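## Task

On the desk beside arm3, build a three-high stack, bottom to top: the wooden block with three small holes, then the short square timber piece, then the small red wooden block. Each item must lie on one of its long faces, sit roughly centred over the item beneath it, and stay fully inside the desk's edges. Every other object must remain directly on the furniture it started on. The attempt fails if anything from a furniture top ends up on the floor with no gripper holding it, or if any object goes into or beneath furniture, even while gripped. The stack has to stand without robot support, and the robot must release it and move away at the end.

## Robot and tools

Robots. Three identical i2rt Big YAM arms, named arm1, arm2 and arm3, each with six revolute joints, a two-finger gripper and a wrist camera. They act independently and do not wait for one another. Fully stretched, a hand reaches roughly 1.0 m from the joint1 axis. Joints move at different speeds, so the path between two postures can sweep wide. Now and then a loose object may get a small push from outside.

Frame. One shared scene frame for everything: origin on the floor, +z up. The hand point is midway between the fingertips. The hand's z axis runs along the fingers, and its y axis is the direction the fingers open and close. Each foot's pose is not printed.

execute_actions. Argument actions is a list holding one action or none. An action is an object keyed by robot name (arm1, arm2, arm3). Each robot entry has one key, joints, a map from joint name to an absolute target (not an offset). Names, units and allowed ranges, with the tolerance counted as reached:
- joint1_rad: -2.879 to 2.879, ±0.045. Rotates the arm about its foot. Positive is counter-clockwise seen from above. At 0 the arm extends the way its foot faces.
- joint2_rad: 0 to 3.141, ±0.14. Shoulder. At 0 the upper arm lies roughly level pointing back. Increasing lifts it, then brings it forward.
- joint3_rad: 0 to 3.019, ±0.09. Elbow. At 0 the forearm lies folded on the upper arm. Increasing opens it.
- joint4_rad: -1.692 to 1.57, ±0.055. Hand pitch. Positive tilts fingers up.
- joint5_rad: -1.57 to 1.57, ±0.03. Sideways swing of the hand. Positive goes toward the arm's right.
- joint6_rad: -2.094 to 2.094, ±0.035. Hand roll. Positive is clockwise viewed from behind the hand.
- gripper_m: 0 to 0.093 m, ±0.003. Fingertip gap. Each finger pad pushes about 50 to 62 N at most, less on some grippers.
All motions in one action start at once and may finish at different times. One action lasts at most 15 s. A joint or robot you omit may keep driving toward its earlier target. Any unknown key or out-of-range value rejects the whole call and nothing moves. Example: {"arm1": {"joints": {"gripper_m": 0.05}}, "arm2": {"joints": {"joint1_rad": 0.3}}}.
Argument cameras picks images: any of arm1_cam_wrist, arm2_cam_wrist, arm3_cam_wrist, room_a, room_b, or all. Null, omitted or ["all"] gives every camera; [] gives none. The pictures line lists the images in order. An empty actions list just reports state and images.

wait(seconds, 0 to 10) commands nothing and returns the same report. zoom_image(camera, region [x0, y0, x1, y1] in pixels, origin top-left, region at most 504 by 504) enlarges part of that camera's latest full image. read_manual(section="licences") returns only licence text. finished_scene(scene) closes the current scene, after the last command has been held, and cannot be undone; its result says whether the job succeeded. Ending a reply without a tool call ends all remaining work.

Results. joint_positions gives joint angles; gripper_m is the sum of the two finger joints. Joint torques list each arm joint's total drive output; they are nonzero in free air, shift with new commands, and carry per-arm offsets, friction effects and noise. joint_status tells how each commanded motion ended: off_target means it stopped short and may still be pushing; contact_stop or time_out means it now holds where it stopped, except that a timed-out arm joint may keep a target (or one within 0.375, 0.375, 0.113, 0.225, 0.075, 0.3 rad of its position for joints 1 to 6) and keep pushing, and will move there if freed. on_its_own lists what the call did not command; held at is a joint's held target, not its position. To relieve pushing, send a joint its reported position. A target very close to the current position may produce no motion. joint command not followed (often with a cause line) means a self- and inter-arm clearance check blocked that arm's joint targets; the gripper part still runs, and the arm may retry those targets on every later action until new valid targets arrive or the path clears. Calls without an action never show this. If a result reports a stop, later execute_actions, wait and finished_scene calls in that same reply are skipped.

Hazards. Arms do not stop on contact and can shove hard. A forceful squeeze between two arms fails the task and ends the run; a hard collision may too. The clearance check can be late and ignores fingers, gripper housings and wrist cameras. Nothing in the state reports arm-to-arm contact; object contacts do not count. Loaded joints sag. Sustained load heats motors: a MOTOR HOT line appears from 85 °C; at 100 °C that arm and its gripper go limp and it drops (OVER-TEMPERATURE FAULT, joint_status limp_stop_at_motor_heat style word limit_stop_at_motor_heat); resend targets afterwards. Heat builds while you think too, as the robot holds your last command. Avoid drops, slams and hard pushes, and don't let objects fall or go under furniture.

Cameras. Calibration uses OpenCV pinhole plus radial distortion; each camera has K, D, T_world_to_cam (scene frame to camera, metres) and pos_world. room_a and room_b are fixed in the room; real poses may differ by a few degrees and millimetres. Wrist camera poses derive from joint readings, so their error is larger. Results list cameras whose numbers changed.

Each tool is called after "Request:" as name(argument=value, ...) on one line, values as JSON.

## Session

Request:
execute_actions(actions=[])

Scene clock: 0.00 s.
Joint torques (N m, as the arm reports them, + toward a larger angle): no reading
Motor temperatures (°C, as the motors report them): arm1=[24 24 25 25 26 26] | arm2=[25 23 27 26 24 27] | arm3=[26 26 25 27 24 23]
arm1.joint_positions: joint1_rad=+0.279 joint2_rad=+0.355 joint3_rad=+1.418 joint4_rad=-1.332 joint5_rad=+0.080 joint6_rad=+0.165 gripper_m=+0.095
arm1.joint_status: not commanded
arm1.hand: x=+1.0739 y=-0.4332 z=+1.3390 quat_wxyz=(-0.466, -0.589, -0.529, +0.396) (m; scene frame)
arm2.joint_positions: joint1_rad=-0.040 joint2_rad=+0.466 joint3_rad=+1.627 joint4_rad=-1.494 joint5_rad=+0.151 joint6_rad=-0.040 gripper_m=+0.094
arm2.joint_status: not commanded
arm2.hand: x=+0.0082 y=-0.0746 z=+1.5012 quat_wxyz=(-0.526, +0.408, -0.705, -0.246) (m; scene frame)
arm3.joint_positions: joint1_rad=+0.175 joint2_rad=+0.524 joint3_rad=+1.436 joint4_rad=-1.537 joint5_rad=-0.001 joint6_rad=-0.786 gripper_m=+0.094
arm3.joint_status: not commanded
arm3.hand: x=-1.0717 y=+0.3319 z=+1.3614 quat_wxyz=(-0.087, -0.497, -0.738, +0.449) (m; scene frame)
pictures: arm1_cam_wrist, arm2_cam_wrist, arm3_cam_wrist, room_a, room_b
Images, in order (width x height): arm1_cam_wrist 672x504, arm2_cam_wrist 672x504, arm3_cam_wrist 672x504, room_a 672x504, room_b 672x504.

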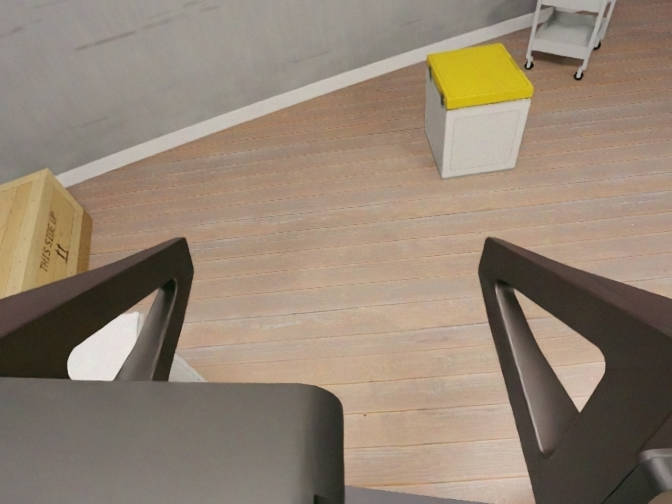

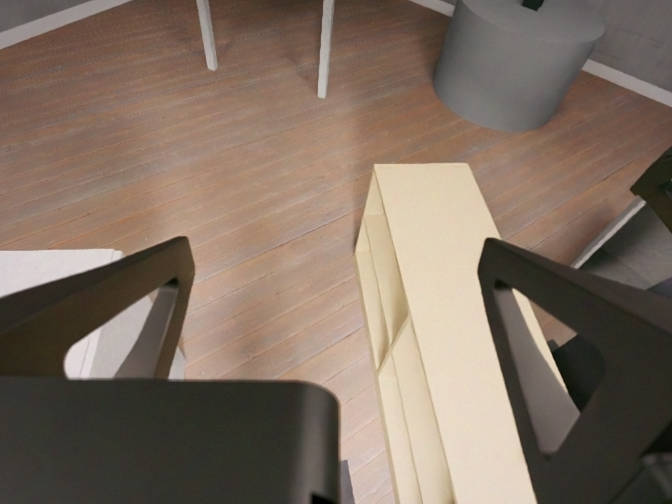

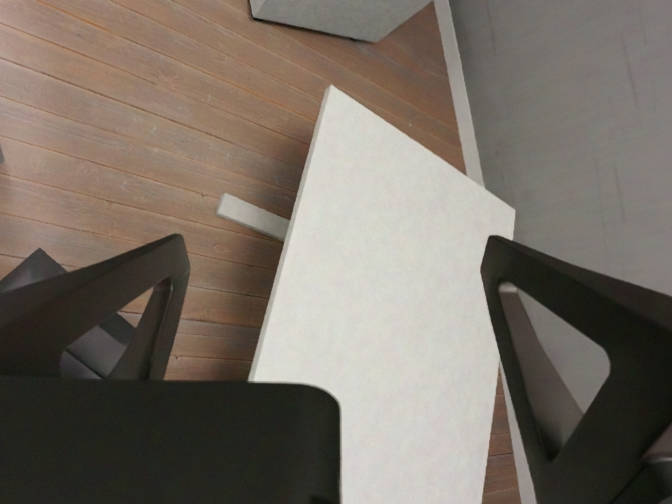

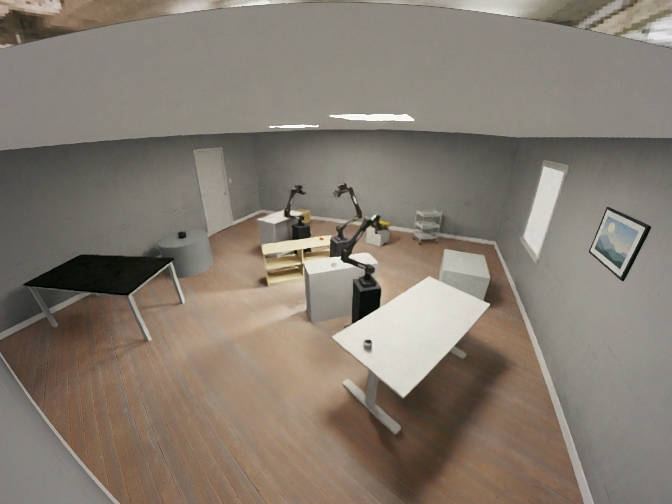

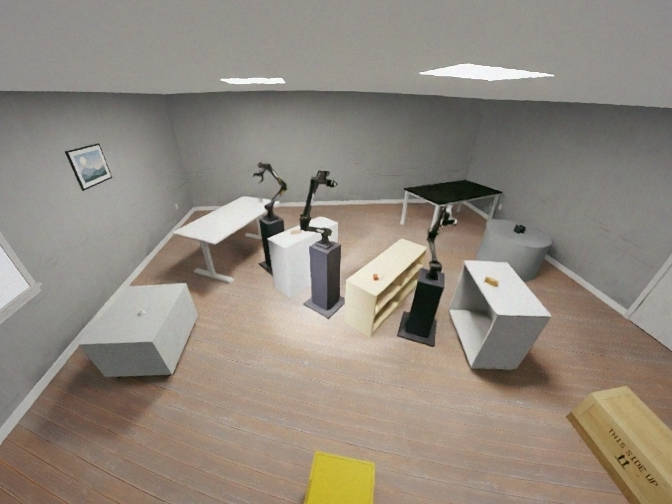

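Request:
zoom_image(camera="room_b", region=[160, 150, 560, 380])

Request:
zoom_image(camera="room_a", region=[240, 170, 500, 370])

Region (160, 150, 560, 380) of room_b's 672x504 image, scaled by 1.260, with more detail than that image has; it fills the top 290 rows of this view, and the rest is white.

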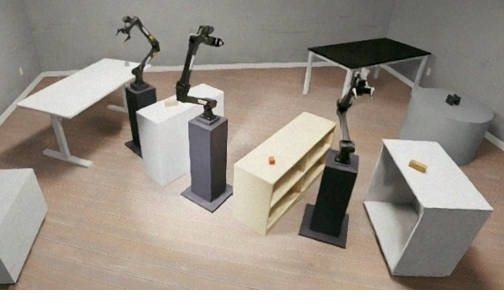

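Region (240, 170, 500, 370) of room_a's 672x504 image, scaled by 1.938, with more detail than that image has; it fills the top 388 rows of this view, and the rest is white.

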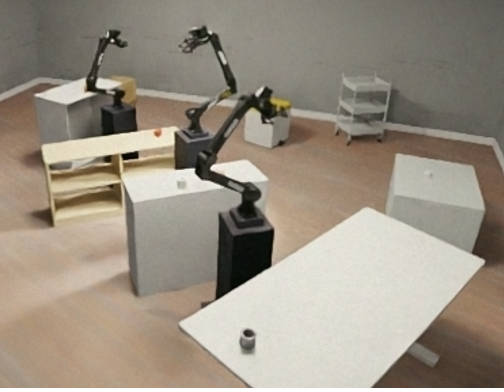

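Request:
execute_actions(actions=[{"arm1":{"joints":{"joint1_rad":1.74,"joint2_rad":1.4,"joint3_rad":1.4,"joint4_rad":-0.95,"joint5_rad":0,"joint6_rad":0}},"arm2":{"joints":{"joint1_rad":-1.366,"joint2_rad":1.4,"joint3_rad":1.4,"joint4_rad":-0.95,"joint5_rad":0,"joint6_rad":0}},"arm3":{"joints":{"joint1_rad":1.587,"joint2_rad":1.4,"joint3_rad":1.4,"joint4_rad":-0.95,"joint5_rad":0,"joint6_rad":0}}}])

Scene clock: 56.57 s.
Joint torques (N m, as the arm reports them, + toward a larger angle): arm1=[ -1.08 -13.05   9.94   1.15  -0.01  -0.26] | arm2=[  0.27 -10.38   8.92   1.73   0.07   0.01] | arm3=[ -1.43 -11.84  11.48   2.26   0.06   0.07]
Motor temperatures (°C, as the motors report them): arm1=[24 24 28 25 26 26] | arm2=[25 24 29 26 24 27] | arm3=[26 26 28 27 24 23]
arm1.joint_positions: joint1_rad=+1.744 joint2_rad=+1.404 joint3_rad=+1.380 joint4_rad=-0.953 joint5_rad=+0.001 joint6_rad=+0.009 gripper_m=+0.095
arm1.joint_status: all done
arm1.hand: x=+1.6185 y=-0.3205 z=+1.0413 quat_wxyz=(-0.289, +0.001, -0.957, +0.005) (m; scene frame)
arm2.joint_positions: joint1_rad=-1.372 joint2_rad=+1.405 joint3_rad=+1.401 joint4_rad=-0.962 joint5_rad=+0.000 joint6_rad=-0.007 gripper_m=+0.094
arm2.joint_status: all done
arm2.hand: x=+0.4762 y=-0.2660 z=+1.1785 quat_wxyz=(-0.293, -0.097, -0.950, +0.033) (m; scene frame)
arm3.joint_positions: joint1_rad=+1.588 joint2_rad=+1.426 joint3_rad=+1.382 joint4_rad=-0.968 joint5_rad=-0.001 joint6_rad=-0.012 gripper_m=+0.094
arm3.joint_status: all done
arm3.hand: x=-0.5460 y=+0.1897 z=+1.1126 quat_wxyz=(-0.263, -0.259, -0.926, +0.078) (m; scene frame)
pictures: arm1_cam_wrist, arm2_cam_wrist, arm3_cam_wrist, room_a, room_b
camera_calibration (this result's frames):
arm1_cam_wrist: T_world_to_cam=[[0.00112243, -0.999998, -0.001814, -0.319339], [-0.999741, -0.0011634, 0.0227393, 1.60025], [-0.0227413, 0.00178801, -0.99974, 1.20179], [0, 0, 0, 1]] pos_world=[1.62752, -0.319625, 1.16451]
arm2_cam_wrist: T_world_to_cam=[[-0.20178, -0.979266, 0.0179723, -0.189251], [-0.979327, 0.201992, 0.0108302, 0.516497], [-0.0142359, -0.0154155, -0.99978, 1.3047], [0, 0, 0, 1]] pos_world=[0.486206, -0.269543, 1.30222]
arm3_cam_wrist: T_world_to_cam=[[-0.505402, -0.862617, 0.0214506, -0.136105], [-0.860038, 0.505597, 0.0685967, -0.637312], [-0.070018, 0.0162206, -0.997414, 1.18986], [0, 0, 0, 1]] pos_world=[-0.533588, 0.185516, 1.23342]
Images, in order (width x height): arm1_cam_wrist 672x504, arm2_cam_wrist 672x504, arm3_cam_wrist 672x504, room_a 672x504, room_b 672x504.

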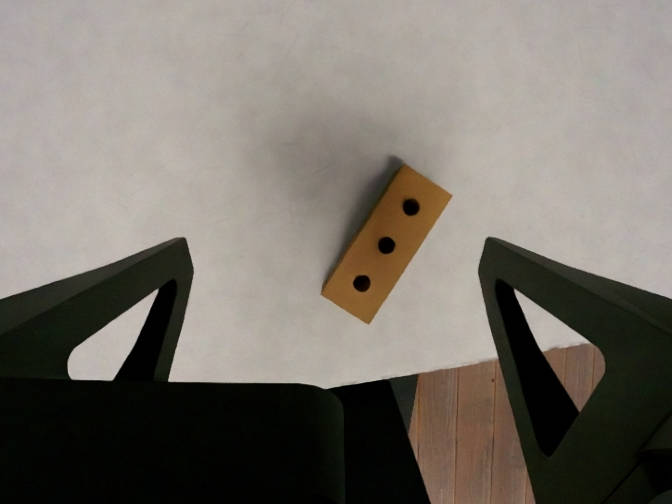

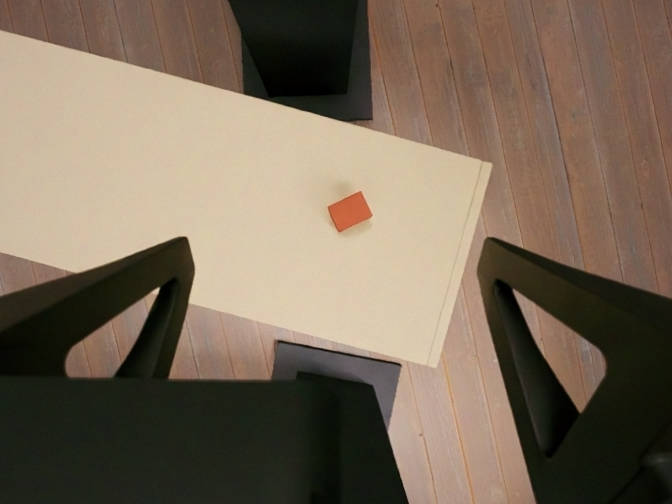

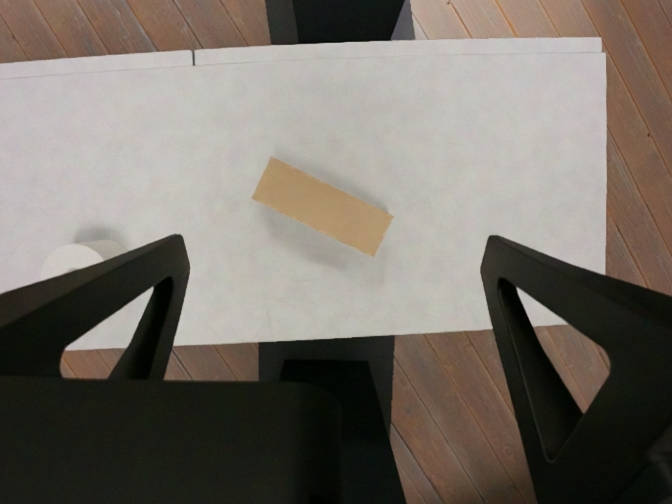

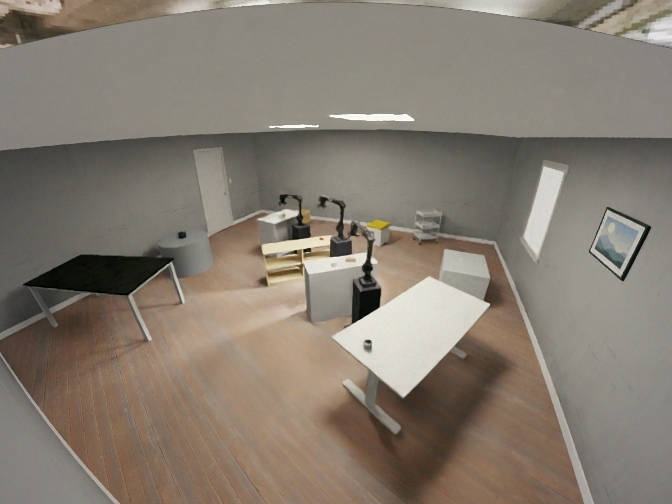

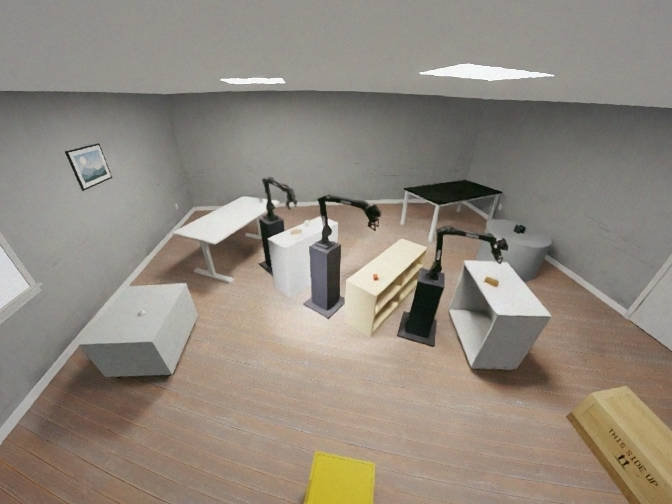

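Request:
execute_actions(actions=[{"arm1":{"joints":{"joint1_rad":1.49}},"arm2":{"joints":{"joint1_rad":-1.6}},"arm3":{"joints":{"joint1_rad":1.8}}}], cameras=["arm1_cam_wrist","arm2_cam_wrist","arm3_cam_wrist"])

Scene clock: 64.33 s.
Joint torques (N m, as the arm reports them, + toward a larger angle): arm1=[ -0.27 -12.72  10.02   1.15  -0.01  -0.26] | arm2=[  0.22 -10.46   9.     1.67   0.06  -0.02] | arm3=[ -1.8  -11.83  11.48   2.25   0.07   0.09]
Motor temperatures (°C, as the motors report them): arm1=[24 24 29 25 26 26] | arm2=[25 24 30 26 24 27] | arm3=[26 27 29 27 24 23]
arm1.joint_positions: joint1_rad=+1.479 joint2_rad=+1.404 joint3_rad=+1.380 joint4_rad=-0.953 joint5_rad=+0.000 joint6_rad=+0.008 gripper_m=+0.095
arm1.joint_status: all done
arm1.hand: x=+1.6004 y=-0.4634 z=+1.0434 quat_wxyz=(-0.288, -0.125, -0.949, +0.044) (m; scene frame)
arm2.joint_positions: joint1_rad=-1.604 joint2_rad=+1.405 joint3_rad=+1.401 joint4_rad=-0.962 joint5_rad=+0.000 joint6_rad=-0.006 gripper_m=+0.094
arm2.joint_status: all done
arm2.hand: x=+0.4352 y=-0.3865 z=+1.1788 quat_wxyz=(-0.288, -0.207, -0.933, +0.067) (m; scene frame)
arm3.joint_positions: joint1_rad=+1.810 joint2_rad=+1.426 joint3_rad=+1.382 joint4_rad=-0.968 joint5_rad=-0.001 joint6_rad=-0.010 gripper_m=+0.094
arm3.joint_status: all done
arm3.hand: x=-0.4936 y=+0.2987 z=+1.1123 quat_wxyz=(-0.270, -0.156, -0.949, +0.048) (m; scene frame)
pictures: arm1_cam_wrist, arm2_cam_wrist, arm3_cam_wrist
camera_calibration (this result's frames):
arm1_cam_wrist: T_world_to_cam=[[-0.260399, -0.965501, -0.000464432, -0.02913], [-0.965334, 0.260345, 0.0187312, 1.65215], [-0.0179641, 0.00532591, -0.999824, 1.19791], [0, 0, 0, 1]] pos_world=[1.60881, -0.464634, 1.16673]
arm2_cam_wrist: T_world_to_cam=[[-0.42293, -0.905964, 0.0189599, -0.192098], [-0.905996, 0.423161, 0.0102928, 0.554838], [-0.0173481, -0.0128245, -0.999767, 1.3049], [0, 0, 0, 1]] pos_world=[0.444075, -0.392084, 1.30253]
arm3_cam_wrist: T_world_to_cam=[[-0.304764, -0.952223, 0.0197578, 0.112081], [-0.949709, 0.305395, 0.0691904, -0.632439], [-0.0719186, 0.00232259, -0.997408, 1.19462], [0, 0, 0, 1]] pos_world=[-0.480559, 0.297094, 1.23307]
Images, in order (width x height): arm1_cam_wrist 672x504, arm2_cam_wrist 672x504, arm3_cam_wrist 672x504.

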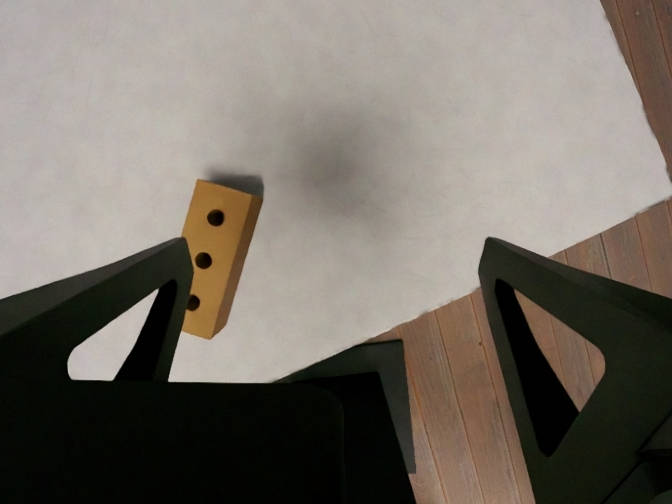

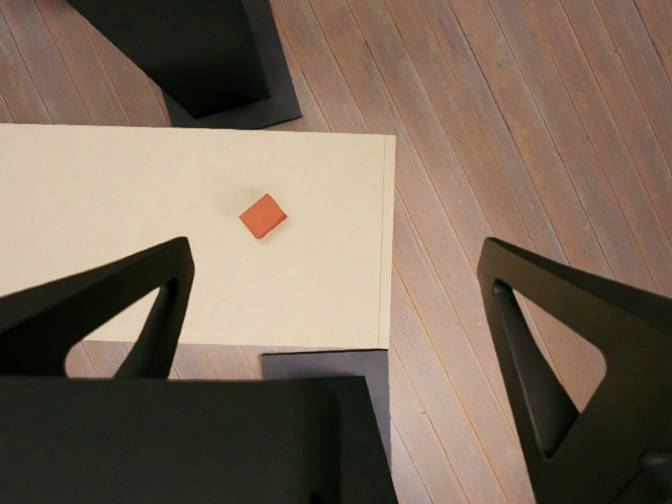

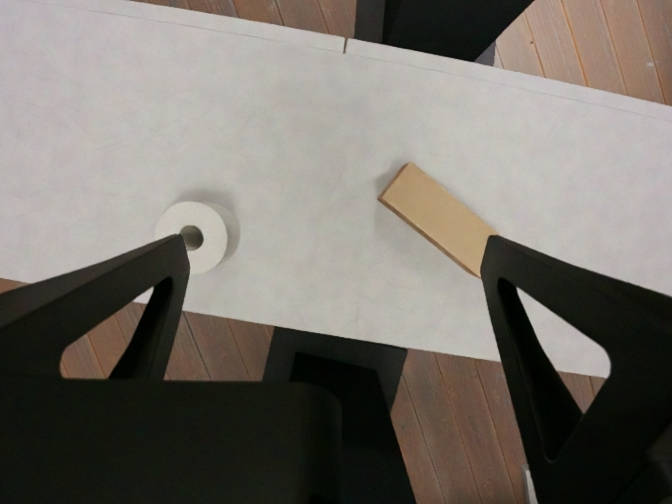

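Request:
execute_actions(actions=[{"arm1":{"joints":{"joint1_rad":1.667,"joint2_rad":1.814,"joint3_rad":1.63,"joint4_rad":-1.37,"joint6_rad":0.51}},"arm2":{"joints":{"joint1_rad":-1.443,"joint2_rad":2.326,"joint3_rad":1.61,"joint4_rad":-0.846,"joint6_rad":1.06}},"arm3":{"joints":{"joint1_rad":1.598,"joint2_rad":1.93,"joint3_rad":1.58,"joint4_rad":-1.2,"joint6_rad":-1.107}}}], cameras=["arm1_cam_wrist","arm2_cam_wrist","arm3_cam_wrist"])

Scene clock: 107.33 s.
Joint torques (N m, as the arm reports them, + toward a larger angle): arm1=[ -1.68 -17.48   9.31  -0.15   0.04  -0.02] | arm2=[ -0.63 -18.99   6.85   0.23   0.16   0.01] | arm3=[ -0.14 -17.3   10.     0.21  -0.04  -0.09]
Motor temperatures (°C, as the motors report them): arm1=[24 25 32 25 26 26] | arm2=[25 25 32 26 24 27] | arm3=[26 27 30 27 24 23]
arm1.joint_positions: joint1_rad=+1.677 joint2_rad=+1.814 joint3_rad=+1.604 joint4_rad=-1.362 joint5_rad=+0.000 joint6_rad=+0.500 gripper_m=+0.095
arm1.joint_status: all done
arm1.hand: x=+1.6232 y=-0.3595 z=+0.8959 quat_wxyz=(+0.002, -0.276, -0.961, +0.008) (m; scene frame)
arm2.joint_positions: joint1_rad=-1.439 joint2_rad=+2.336 joint3_rad=+1.599 joint4_rad=-0.845 joint5_rad=+0.000 joint6_rad=+1.051 gripper_m=+0.094
arm2.joint_status: all done
arm2.hand: x=+0.5278 y=-0.3203 z=+0.7207 quat_wxyz=(+0.007, -0.617, -0.787, +0.004) (m; scene frame)
arm3.joint_positions: joint1_rad=+1.588 joint2_rad=+1.963 joint3_rad=+1.556 joint4_rad=-1.190 joint5_rad=+0.000 joint6_rad=-1.095 gripper_m=+0.094
arm3.joint_status: all done
arm3.hand: x=-0.5237 y=+0.1747 z=+0.8807 quat_wxyz=(+0.011, +0.265, -0.964, -0.009) (m; scene frame)
pictures: arm1_cam_wrist, arm2_cam_wrist, arm3_cam_wrist
camera_calibration (this result's frames):
arm1_cam_wrist: T_world_to_cam=[[-0.535712, -0.844379, 0.00603501, 0.561695], [-0.691048, 0.442517, 0.571516, 0.774966], [-0.485247, 0.301998, -0.820568, 1.75485], [0, 0, 0, 1]] pos_world=[1.68798, -0.398614, 0.993683]
arm2_cam_wrist: T_world_to_cam=[[-0.968713, -0.247051, 0.0236708, 0.411457], [-0.188427, 0.794194, 0.577711, -0.0533773], [-0.161524, 0.555177, -0.815898, 0.974875], [0, 0, 0, 1]] pos_world=[0.545992, -0.397185, 0.816495]
arm3_cam_wrist: T_world_to_cam=[[0.529563, -0.847976, -0.0223503, 0.445263], [-0.672944, -0.436005, 0.597533, -0.797934], [-0.516438, -0.301391, -0.801533, 0.609504], [0, 0, 0, 1]] pos_world=[-0.457989, 0.213368, 0.975281]
Images, in order (width x height): arm1_cam_wrist 672x504, arm2_cam_wrist 672x504, arm3_cam_wrist 672x504.

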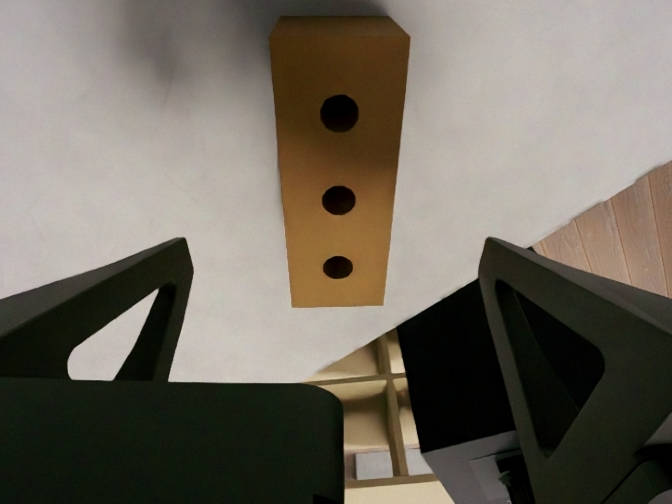

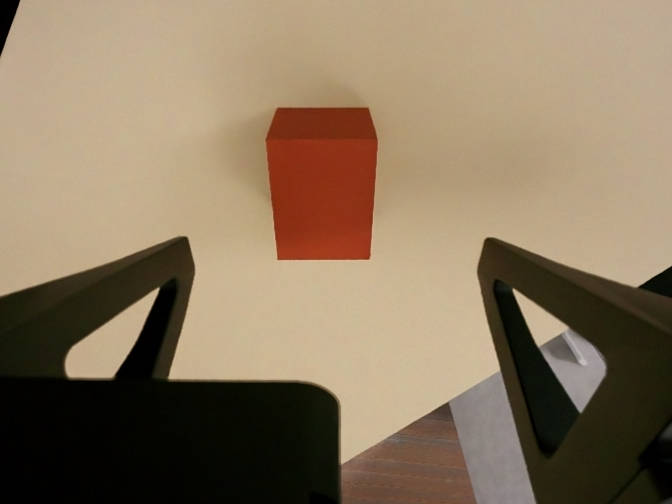

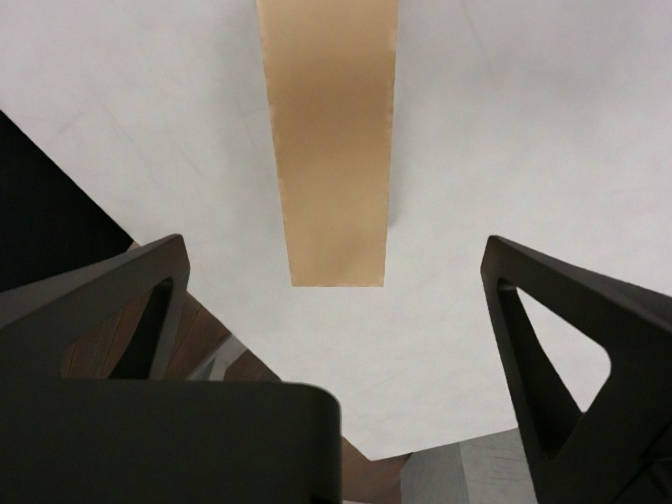

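Request:
execute_actions(actions=[{"arm1":{"joints":{"joint2_rad":1.88,"joint3_rad":1.503,"joint4_rad":-1.175}},"arm2":{"joints":{"joint2_rad":2.47,"joint3_rad":1.65,"joint4_rad":-0.729}},"arm3":{"joints":{"joint2_rad":2.035,"joint3_rad":1.49,"joint4_rad":-0.98}}}], cameras=["arm1_cam_wrist","arm2_cam_wrist","arm3_cam_wrist"])

Scene clock: 148.57 s.
Joint torques (N m, as the arm reports them, + toward a larger angle): arm1=[ -1.62 -18.38   7.7    0.4    0.04  -0.02] | arm2=[ -0.55 -17.72   7.16   0.48   0.16   0.  ] | arm3=[ -0.17 -15.34   8.1    1.32  -0.04  -0.13]
Motor temperatures (°C, as the motors report them): arm1=[24 26 32 25 26 26] | arm2=[25 27 31 26 24 27] | arm3=[26 29 30 27 24 23]
arm1.joint_positions: joint1_rad=+1.677 joint2_rad=+1.881 joint3_rad=+1.493 joint4_rad=-1.184 joint5_rad=+0.000 joint6_rad=+0.500 gripper_m=+0.095
arm1.joint_status: all done
arm1.hand: x=+1.6261 y=-0.3608 z=+0.8196 quat_wxyz=(+0.002, -0.277, -0.961, +0.008) (m; scene frame)
arm2.joint_positions: joint1_rad=-1.439 joint2_rad=+2.460 joint3_rad=+1.628 joint4_rad=-0.737 joint5_rad=+0.000 joint6_rad=+1.052 gripper_m=+0.094
arm2.joint_status: all done
arm2.hand: x=+0.5307 y=-0.3213 z=+0.6552 quat_wxyz=(+0.000, -0.617, -0.787, +0.002) (m; scene frame)
arm3.joint_positions: joint1_rad=+1.588 joint2_rad=+2.041 joint3_rad=+1.482 joint4_rad=-0.994 joint5_rad=+0.000 joint6_rad=-1.096 gripper_m=+0.094
arm3.joint_status: all done
arm3.hand: x=-0.5165 y=+0.1700 z=+0.8122 quat_wxyz=(-0.004, +0.265, -0.964, +0.007) (m; scene frame)
pictures: arm1_cam_wrist, arm2_cam_wrist, arm3_cam_wrist
camera_calibration (this result's frames):
arm1_cam_wrist: T_world_to_cam=[[-0.536032, -0.844178, 0.0058501, 0.563327], [-0.691103, 0.442792, 0.571238, 0.821566], [-0.484817, 0.302159, -0.820764, 1.69349], [0, 0, 0, 1]] pos_world=[1.69078, -0.399937, 0.91735]
arm2_cam_wrist: T_world_to_cam=[[-0.969129, -0.246273, 0.0118106, 0.423815], [-0.195434, 0.796511, 0.572168, -0.00612532], [-0.150317, 0.552196, -0.820051, 0.918258], [0, 0, 0, 1]] pos_world=[0.547563, -0.397806, 0.751518]
arm3_cam_wrist: T_world_to_cam=[[0.530408, -0.847549, 0.0181057, 0.403399], [-0.695069, -0.422558, 0.581656, -0.755046], [-0.485331, -0.3211, -0.813233, 0.585809], [0, 0, 0, 1]] pos_world=[-0.454463, 0.210953, 0.908273]
Images, in order (width x height): arm1_cam_wrist 672x504, arm2_cam_wrist 672x504, arm3_cam_wrist 672x504.

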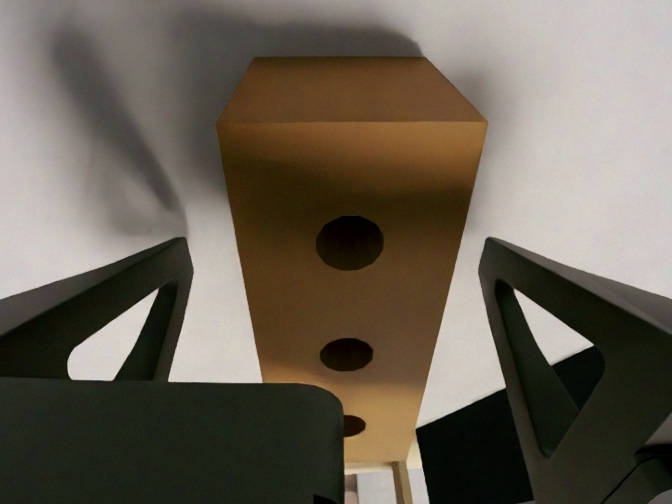

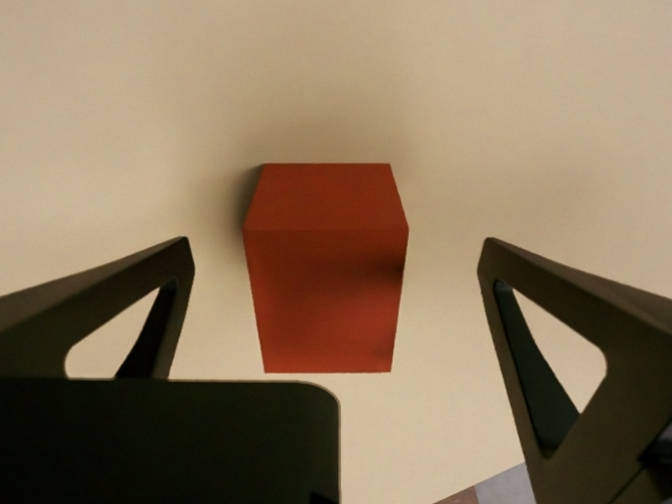

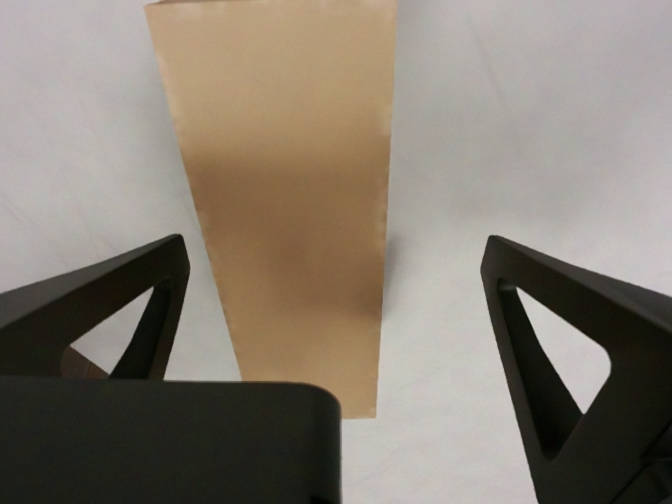

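Request:
execute_actions(actions=[{"arm1":{"joints":{"gripper_m":0.03}},"arm2":{"joints":{"joint2_rad":2.5,"joint3_rad":1.66,"joint4_rad":-0.712}},"arm3":{"joints":{"joint3_rad":1.442,"joint4_rad":-0.95}}}], cameras=["arm1_cam_wrist","arm2_cam_wrist","arm3_cam_wrist"])

Scene clock: 169.73 s.
Joint torques (N m, as the arm reports them, + toward a larger angle): arm1=[ -1.61 -17.96   7.79   0.4    0.03  -0.03] | arm2=[ -0.4  -15.63   7.84   0.67   0.14  -0.01] | arm3=[ -0.12 -15.14   7.71   1.14  -0.04  -0.13]
Motor temperatures (°C, as the motors report them): arm1=[24 27 31 25 26 26] | arm2=[25 27 31 26 24 27] | arm3=[26 29 29 27 24 23]
arm1.joint_positions: joint1_rad=+1.677 joint2_rad=+1.881 joint3_rad=+1.493 joint4_rad=-1.183 joint5_rad=+0.001 joint6_rad=+0.501 gripper_m=+0.045
arm1.joint_status: gripper_m off_target (ended at +0.045, target +0.030)
arm1.hand: x=+1.6262 y=-0.3610 z=+0.8196 quat_wxyz=(+0.002, -0.277, -0.961, +0.008) (m; scene frame)
arm2.joint_positions: joint1_rad=-1.439 joint2_rad=+2.462 joint3_rad=+1.628 joint4_rad=-0.722 joint5_rad=+0.000 joint6_rad=+1.052 gripper_m=+0.094
arm2.joint_status: all done
arm2.hand: x=+0.5334 y=-0.3220 z=+0.6538 quat_wxyz=(-0.005, -0.617, -0.787, -0.001) (m; scene frame)
arm3.joint_positions: joint1_rad=+1.588 joint2_rad=+2.041 joint3_rad=+1.438 joint4_rad=-0.964 joint5_rad=+0.000 joint6_rad=-1.096 gripper_m=+0.094
arm3.joint_status: all done
arm3.hand: x=-0.5275 y=+0.1768 z=+0.7981 quat_wxyz=(+0.001, +0.265, -0.964, +0.002) (m; scene frame)
pictures: arm1_cam_wrist, arm2_cam_wrist, arm3_cam_wrist
camera_calibration (this result's frames):
arm1_cam_wrist: T_world_to_cam=[[-0.536668, -0.84377, 0.00633175, 0.564045], [-0.690967, 0.443762, 0.570648, 0.822298], [-0.484305, 0.301874, -0.82117, 1.69297], [0, 0, 0, 1]] pos_world=[1.6908, -0.400045, 0.917405]
arm2_cam_wrist: T_world_to_cam=[[-0.969199, -0.246276, 0.00126253, 0.433158], [-0.202141, 0.798418, 0.567158, 0.00324375], [-0.140685, 0.549434, -0.823608, 0.914273], [0, 0, 0, 1]] pos_world=[0.549097, -0.398246, 0.750616]
arm3_cam_wrist: T_world_to_cam=[[0.530514, -0.847663, 0.00473053, 0.426031], [-0.687715, -0.427133, 0.58703, -0.751184], [-0.495583, -0.314681, -0.809551, 0.561672], [0, 0, 0, 1]] pos_world=[-0.464261, 0.217022, 0.893654]
Images, in order (width x height): arm1_cam_wrist 672x504, arm2_cam_wrist 672x504, arm3_cam_wrist 672x504.

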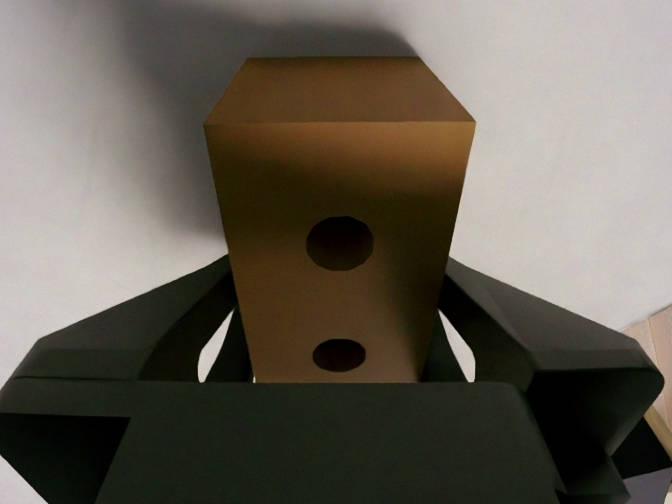

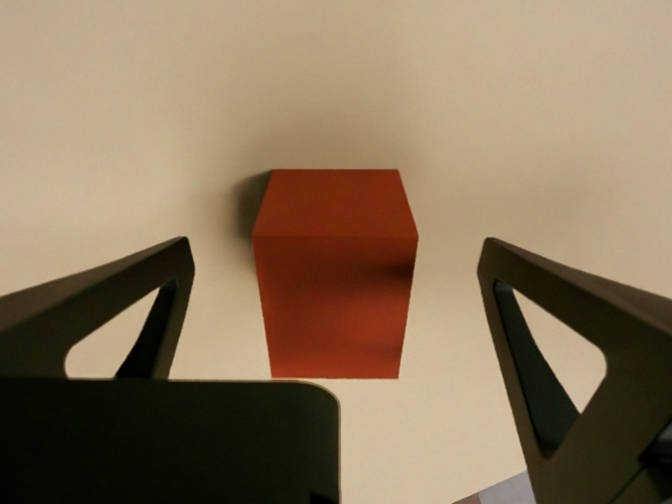

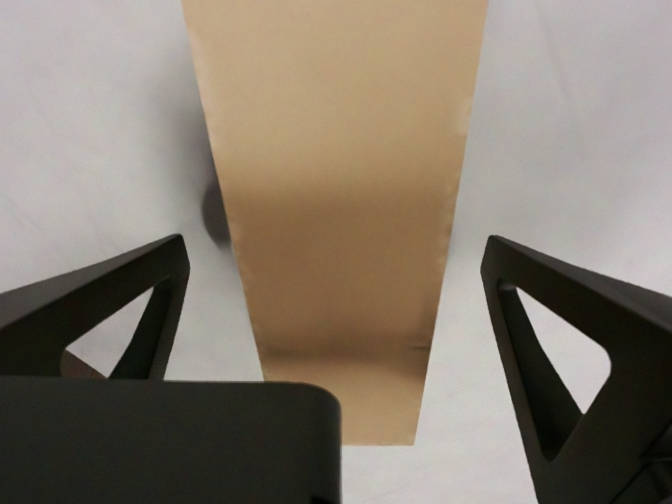

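Request:
execute_actions(actions=[{"arm1":{"joints":{"joint2_rad":1.6,"joint3_rad":1.5,"joint4_rad":-1.45}},"arm2":{"joints":{"joint2_rad":2.53}},"arm3":{"joints":{"gripper_m":0.03}}}], cameras=["arm2_cam_wrist"])

Scene clock: 180.07 s.
Joint torques (N m, as the arm reports them, + toward a larger angle): arm1=[ -1.61 -14.5    8.9   -0.07   0.02  -0.03] | arm2=[ -0.72 -16.16   7.68   0.61   0.15   0.02] | arm3=[ -0.13 -15.32   7.61   1.13  -0.03  -0.12]
Motor temperatures (°C, as the motors report them): arm1=[24 27 31 25 26 26] | arm2=[25 27 32 26 24 27] | arm3=[26 29 29 27 24 23]
arm1.joint_positions: joint1_rad=+1.677 joint2_rad=+1.601 joint3_rad=+1.481 joint4_rad=-1.444 joint5_rad=+0.001 joint6_rad=+0.501 gripper_m=+0.045
arm1.joint_status: all done
arm1.hand: x=+1.5535 y=-0.3546 z=+0.9554 quat_wxyz=(-0.002, -0.277, -0.961, +0.008) (m; scene frame)
arm2.joint_positions: joint1_rad=-1.439 joint2_rad=+2.503 joint3_rad=+1.628 joint4_rad=-0.721 joint5_rad=+0.000 joint6_rad=+1.052 gripper_m=+0.094
arm2.joint_status: all done
arm2.hand: x=+0.5195 y=-0.3181 z=+0.6295 quat_wxyz=(+0.013, -0.617, -0.787, +0.007) (m; scene frame)
arm3.joint_positions: joint1_rad=+1.588 joint2_rad=+2.041 joint3_rad=+1.438 joint4_rad=-0.963 joint5_rad=+0.000 joint6_rad=-1.097 gripper_m=+0.045
arm3.joint_status: gripper_m off_target (ended at +0.045, target +0.030)
arm3.hand: x=-0.5273 y=+0.1767 z=+0.7981 quat_wxyz=(+0.000, +0.266, -0.964, +0.002) (m; scene frame)
pictures: arm2_cam_wrist
camera_calibration (this result's frames):
arm2_cam_wrist: T_world_to_cam=[[-0.968518, -0.246396, 0.0355355, 0.398753], [-0.180134, 0.792158, 0.583127, -0.0123963], [-0.17183, 0.558368, -0.811603, 0.901657], [0, 0, 0, 1]] pos_world=[0.538897, -0.395385, 0.724846]
Images, in order (width x height): arm2_cam_wrist 672x504.

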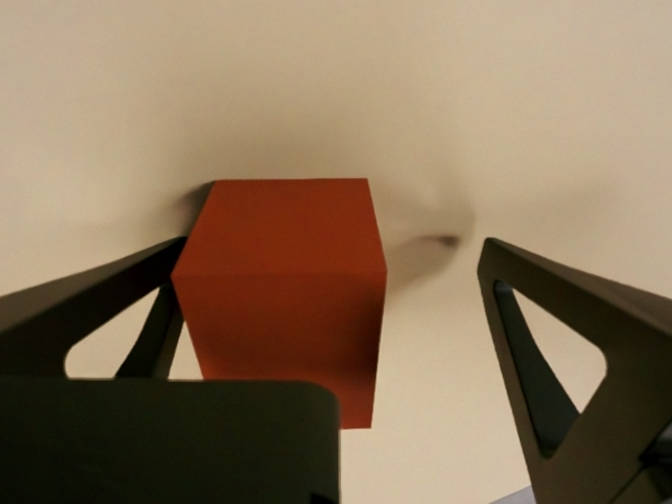

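Request:
execute_actions(actions=[{"arm1":{"joints":{"joint1_rad":-0.3}},"arm2":{"joints":{"gripper_m":0.025}},"arm3":{"joints":{"joint2_rad":1.7,"joint3_rad":1.5,"joint4_rad":-1.35}}}], cameras=[])

Request:
execute_actions(actions=[{"arm2":{"joints":{"joint2_rad":1.7,"joint3_rad":1.5,"joint4_rad":-1.35}},"arm3":{"joints":{"joint1_rad":-0.9,"joint6_rad":0,"joint4_rad":-1.0}}}])

Scene clock: 193.73 s.
Joint torques (N m, as the arm reports them, + toward a larger angle): arm1=[ -0.18 -14.63   9.15  -0.04   0.02  -0.04] | arm2=[ -0.37 -16.21   7.55   0.52   0.16   0.  ] | arm3=[ -0.1  -11.86  11.51   0.2   -0.03  -0.12]
Motor temperatures (°C, as the motors report them): arm1=[24 26 32 25 26 26] | arm2=[25 27 32 26 24 27] | arm3=[26 29 29 27 24 23]
arm1.joint_positions: joint1_rad=-0.307 joint2_rad=+1.604 joint3_rad=+1.481 joint4_rad=-1.444 joint5_rad=+0.001 joint6_rad=+0.501 gripper_m=+0.045
arm1.joint_status: all done
arm1.hand: x=+0.8522 y=-0.7537 z=+0.9648 quat_wxyz=(-0.007, -0.956, -0.294, +0.007) (m; scene frame)
arm2.joint_positions: joint1_rad=-1.439 joint2_rad=+2.503 joint3_rad=+1.628 joint4_rad=-0.719 joint5_rad=+0.000 joint6_rad=+1.052 gripper_m=+0.045
arm2.joint_status: gripper_m off_target (ended at +0.045, target +0.025)
arm2.hand: x=+0.5198 y=-0.3181 z=+0.6295 quat_wxyz=(+0.013, -0.617, -0.787, +0.006) (m; scene frame)
arm3.joint_positions: joint1_rad=+1.588 joint2_rad=+1.694 joint3_rad=+1.467 joint4_rad=-1.339 joint5_rad=+0.000 joint6_rad=-1.097 gripper_m=+0.045
arm3.joint_status: all done
arm3.hand: x=-0.5780 y=+0.2091 z=+0.9895 quat_wxyz=(+0.000, +0.266, -0.964, +0.002) (m; scene frame)
pictures: none
No camera images: the call's "cameras" was empty. Leave "cameras" out to get every camera's image.

Scene clock: 196.03 s.
Joint torques (N m, as the arm reports them, + toward a larger angle): arm1=[ -0.27 -14.49   9.12  -0.05   0.02  -0.04] | arm2=[ -0.56 -11.67   9.09  -0.04   0.15   0.  ] | arm3=[ -0.22 -13.65  12.02   1.48  -0.03   0.09]
Motor temperatures (°C, as the motors report them): arm1=[24 26 32 25 26 26] | arm2=[25 27 32 26 24 27] | arm3=[26 29 30 27 24 23]
arm1.joint_positions: joint1_rad=-0.307 joint2_rad=+1.604 joint3_rad=+1.481 joint4_rad=-1.444 joint5_rad=+0.001 joint6_rad=+0.501 gripper_m=+0.045
arm1.joint_status: not commanded
arm1.hand: x=+0.8522 y=-0.7537 z=+0.9648 quat_wxyz=(-0.007, -0.956, -0.294, +0.007) (m; scene frame)
arm2.joint_positions: joint1_rad=-1.439 joint2_rad=+1.683 joint3_rad=+1.488 joint4_rad=-1.342 joint5_rad=+0.000 joint6_rad=+1.052 gripper_m=+0.045
arm2.joint_status: all done
arm2.hand: x=+0.4345 y=-0.2928 z=+1.0466 quat_wxyz=(-0.013, -0.617, -0.787, -0.004) (m; scene frame)
arm3.joint_positions: joint1_rad=-0.908 joint2_rad=+1.706 joint3_rad=+1.467 joint4_rad=-1.007 joint5_rad=+0.002 joint6_rad=-0.010 gripper_m=+0.045
arm3.joint_status: all done
arm3.hand: x=-1.5972 y=+0.4288 z=+0.9986 quat_wxyz=(-0.006, -0.985, -0.048, +0.163) (m; scene frame)
pictures: arm1_cam_wrist, arm2_cam_wrist, arm3_cam_wrist, room_a, room_b
camera_calibration (this result's frames):
arm1_cam_wrist: T_world_to_cam=[[-0.557011, 0.830275, -0.0195386, 1.12046], [0.683168, 0.471445, 0.557692, -0.758769], [0.472249, 0.297293, -0.829818, 0.745635], [0, 0, 0, 1]] pos_world=[0.790348, -0.794241, 1.06379]
arm2_cam_wrist: T_world_to_cam=[[-0.969168, -0.24598, -0.0144276, 0.360525], [-0.211647, 0.801055, 0.559925, -0.250391], [-0.126173, 0.545714, -0.828418, 1.20551], [0, 0, 0, 1]] pos_world=[0.448517, -0.368603, 1.14406]
arm3_cam_wrist: T_world_to_cam=[[-0.116115, 0.993168, 0.0116475, -0.622917], [0.949878, 0.107611, 0.293515, 1.18248], [0.290256, 0.0451451, -0.955883, 1.52018], [0, 0, 0, 1]] pos_world=[-1.63678, 0.422784, 1.11329]
Images, in order (width x height): arm1_cam_wrist 672x504, arm2_cam_wrist 672x504, arm3_cam_wrist 672x504, room_a 672x504, room_b 672x504.

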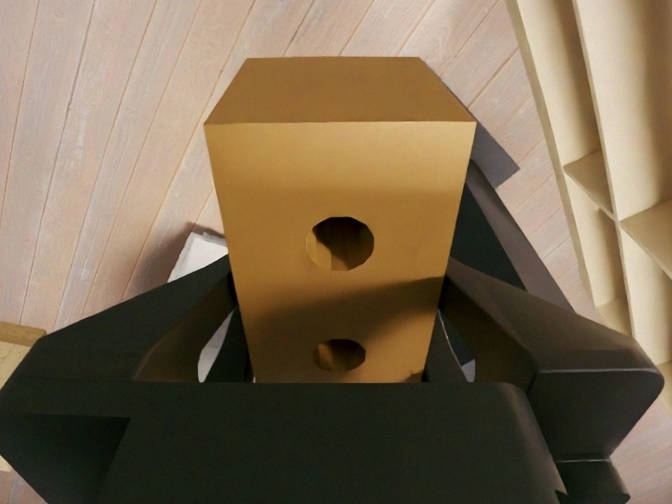

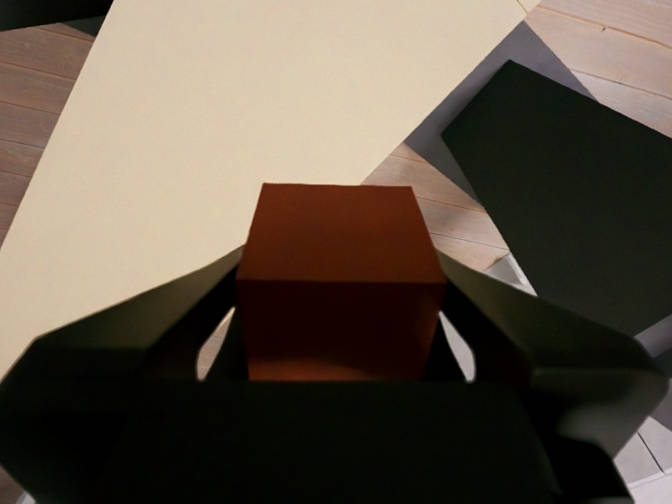

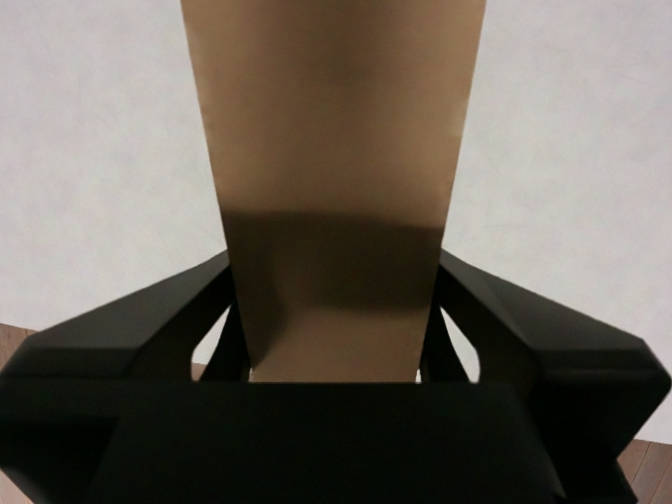

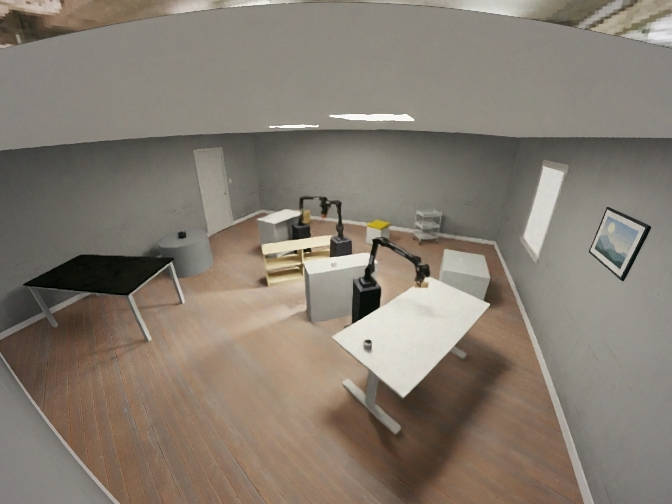

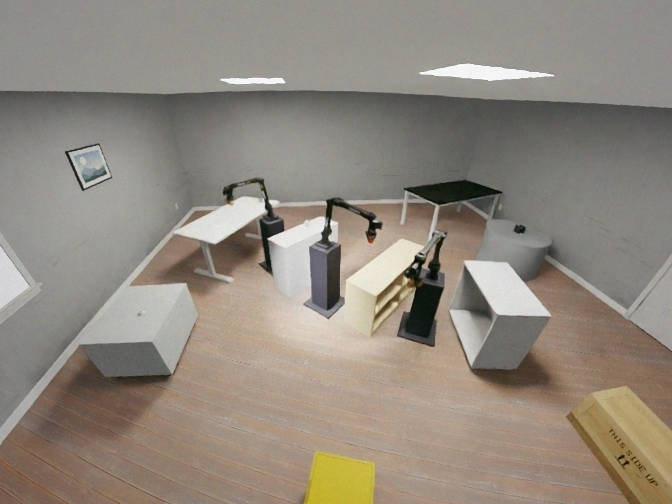

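Request:
execute_actions(actions=[{"arm1":{"joints":{"joint1_rad":-1.783,"joint6_rad":0.06}},"arm2":{"joints":{"joint1_rad":1.659,"joint6_rad":0.24}},"arm3":{"joints":{"joint1_rad":-0.55,"joint2_rad":2.14,"joint3_rad":1.655,"joint4_rad":-1.04}}}], cameras=["arm3_cam_wrist","room_a"])

Scene clock: 229.50 s.
Joint torques (N m, as the arm reports them, + toward a larger angle): arm1=[ -0.15 -14.68   9.09  -0.07  -0.06  -0.28] | arm2=[ -0.76 -12.21   8.99   0.08   0.13  -0.12] | arm3=[ -0.71 -19.72   9.75   0.39   0.1    0.08]
Motor temperatures (°C, as the motors report them): arm1=[24 26 33 25 26 26] | arm2=[25 27 33 26 24 27] | arm3=[26 29 32 27 24 23]
arm1.joint_positions: joint1_rad=-1.787 joint2_rad=+1.604 joint3_rad=+1.481 joint4_rad=-1.444 joint5_rad=+0.002 joint6_rad=+0.070 gripper_m=+0.045
arm1.joint_status: all done
arm1.hand: x=+0.6257 y=-0.1439 z=+0.9577 quat_wxyz=(-0.007, -0.974, +0.225, +0.003) (m; scene frame)
arm2.joint_positions: joint1_rad=+1.666 joint2_rad=+1.691 joint3_rad=+1.488 joint4_rad=-1.342 joint5_rad=-0.001 joint6_rad=+0.247 gripper_m=+0.045
arm2.joint_status: all done
arm2.hand: x=-0.5495 y=+0.0091 z=+1.0476 quat_wxyz=(+0.001, +0.961, -0.277, -0.015) (m; scene frame)
arm3.joint_positions: joint1_rad=-0.552 joint2_rad=+2.183 joint3_rad=+1.627 joint4_rad=-1.034 joint5_rad=-0.001 joint6_rad=-0.009 gripper_m=+0.045
arm3.joint_status: all done
arm3.hand: x=-1.5657 y=+0.2160 z=+0.7799 quat_wxyz=(+0.001, -0.975, -0.224, -0.008) (m; scene frame)
pictures: arm3_cam_wrist, room_a
camera_calibration (this result's frames):
arm3_cam_wrist: T_world_to_cam=[[-0.456008, 0.889975, -0.00131275, -0.905167], [0.712963, 0.366193, 0.597986, 0.575419], [0.532673, 0.271751, -0.801506, 1.52177], [0, 0, 0, 1]] pos_world=[-1.63362, 0.181318, 0.874429]
Images, in order (width x height): arm3_cam_wrist 672x504, room_a 672x504.

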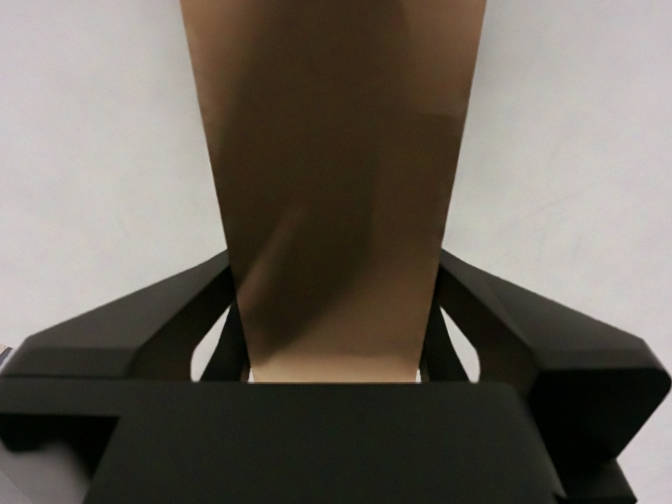

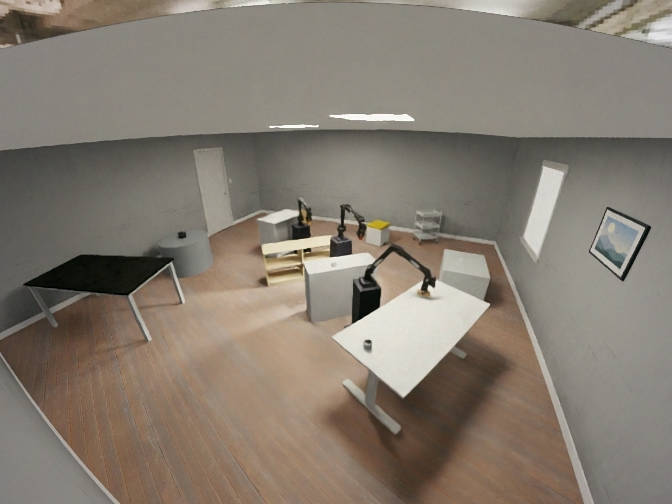

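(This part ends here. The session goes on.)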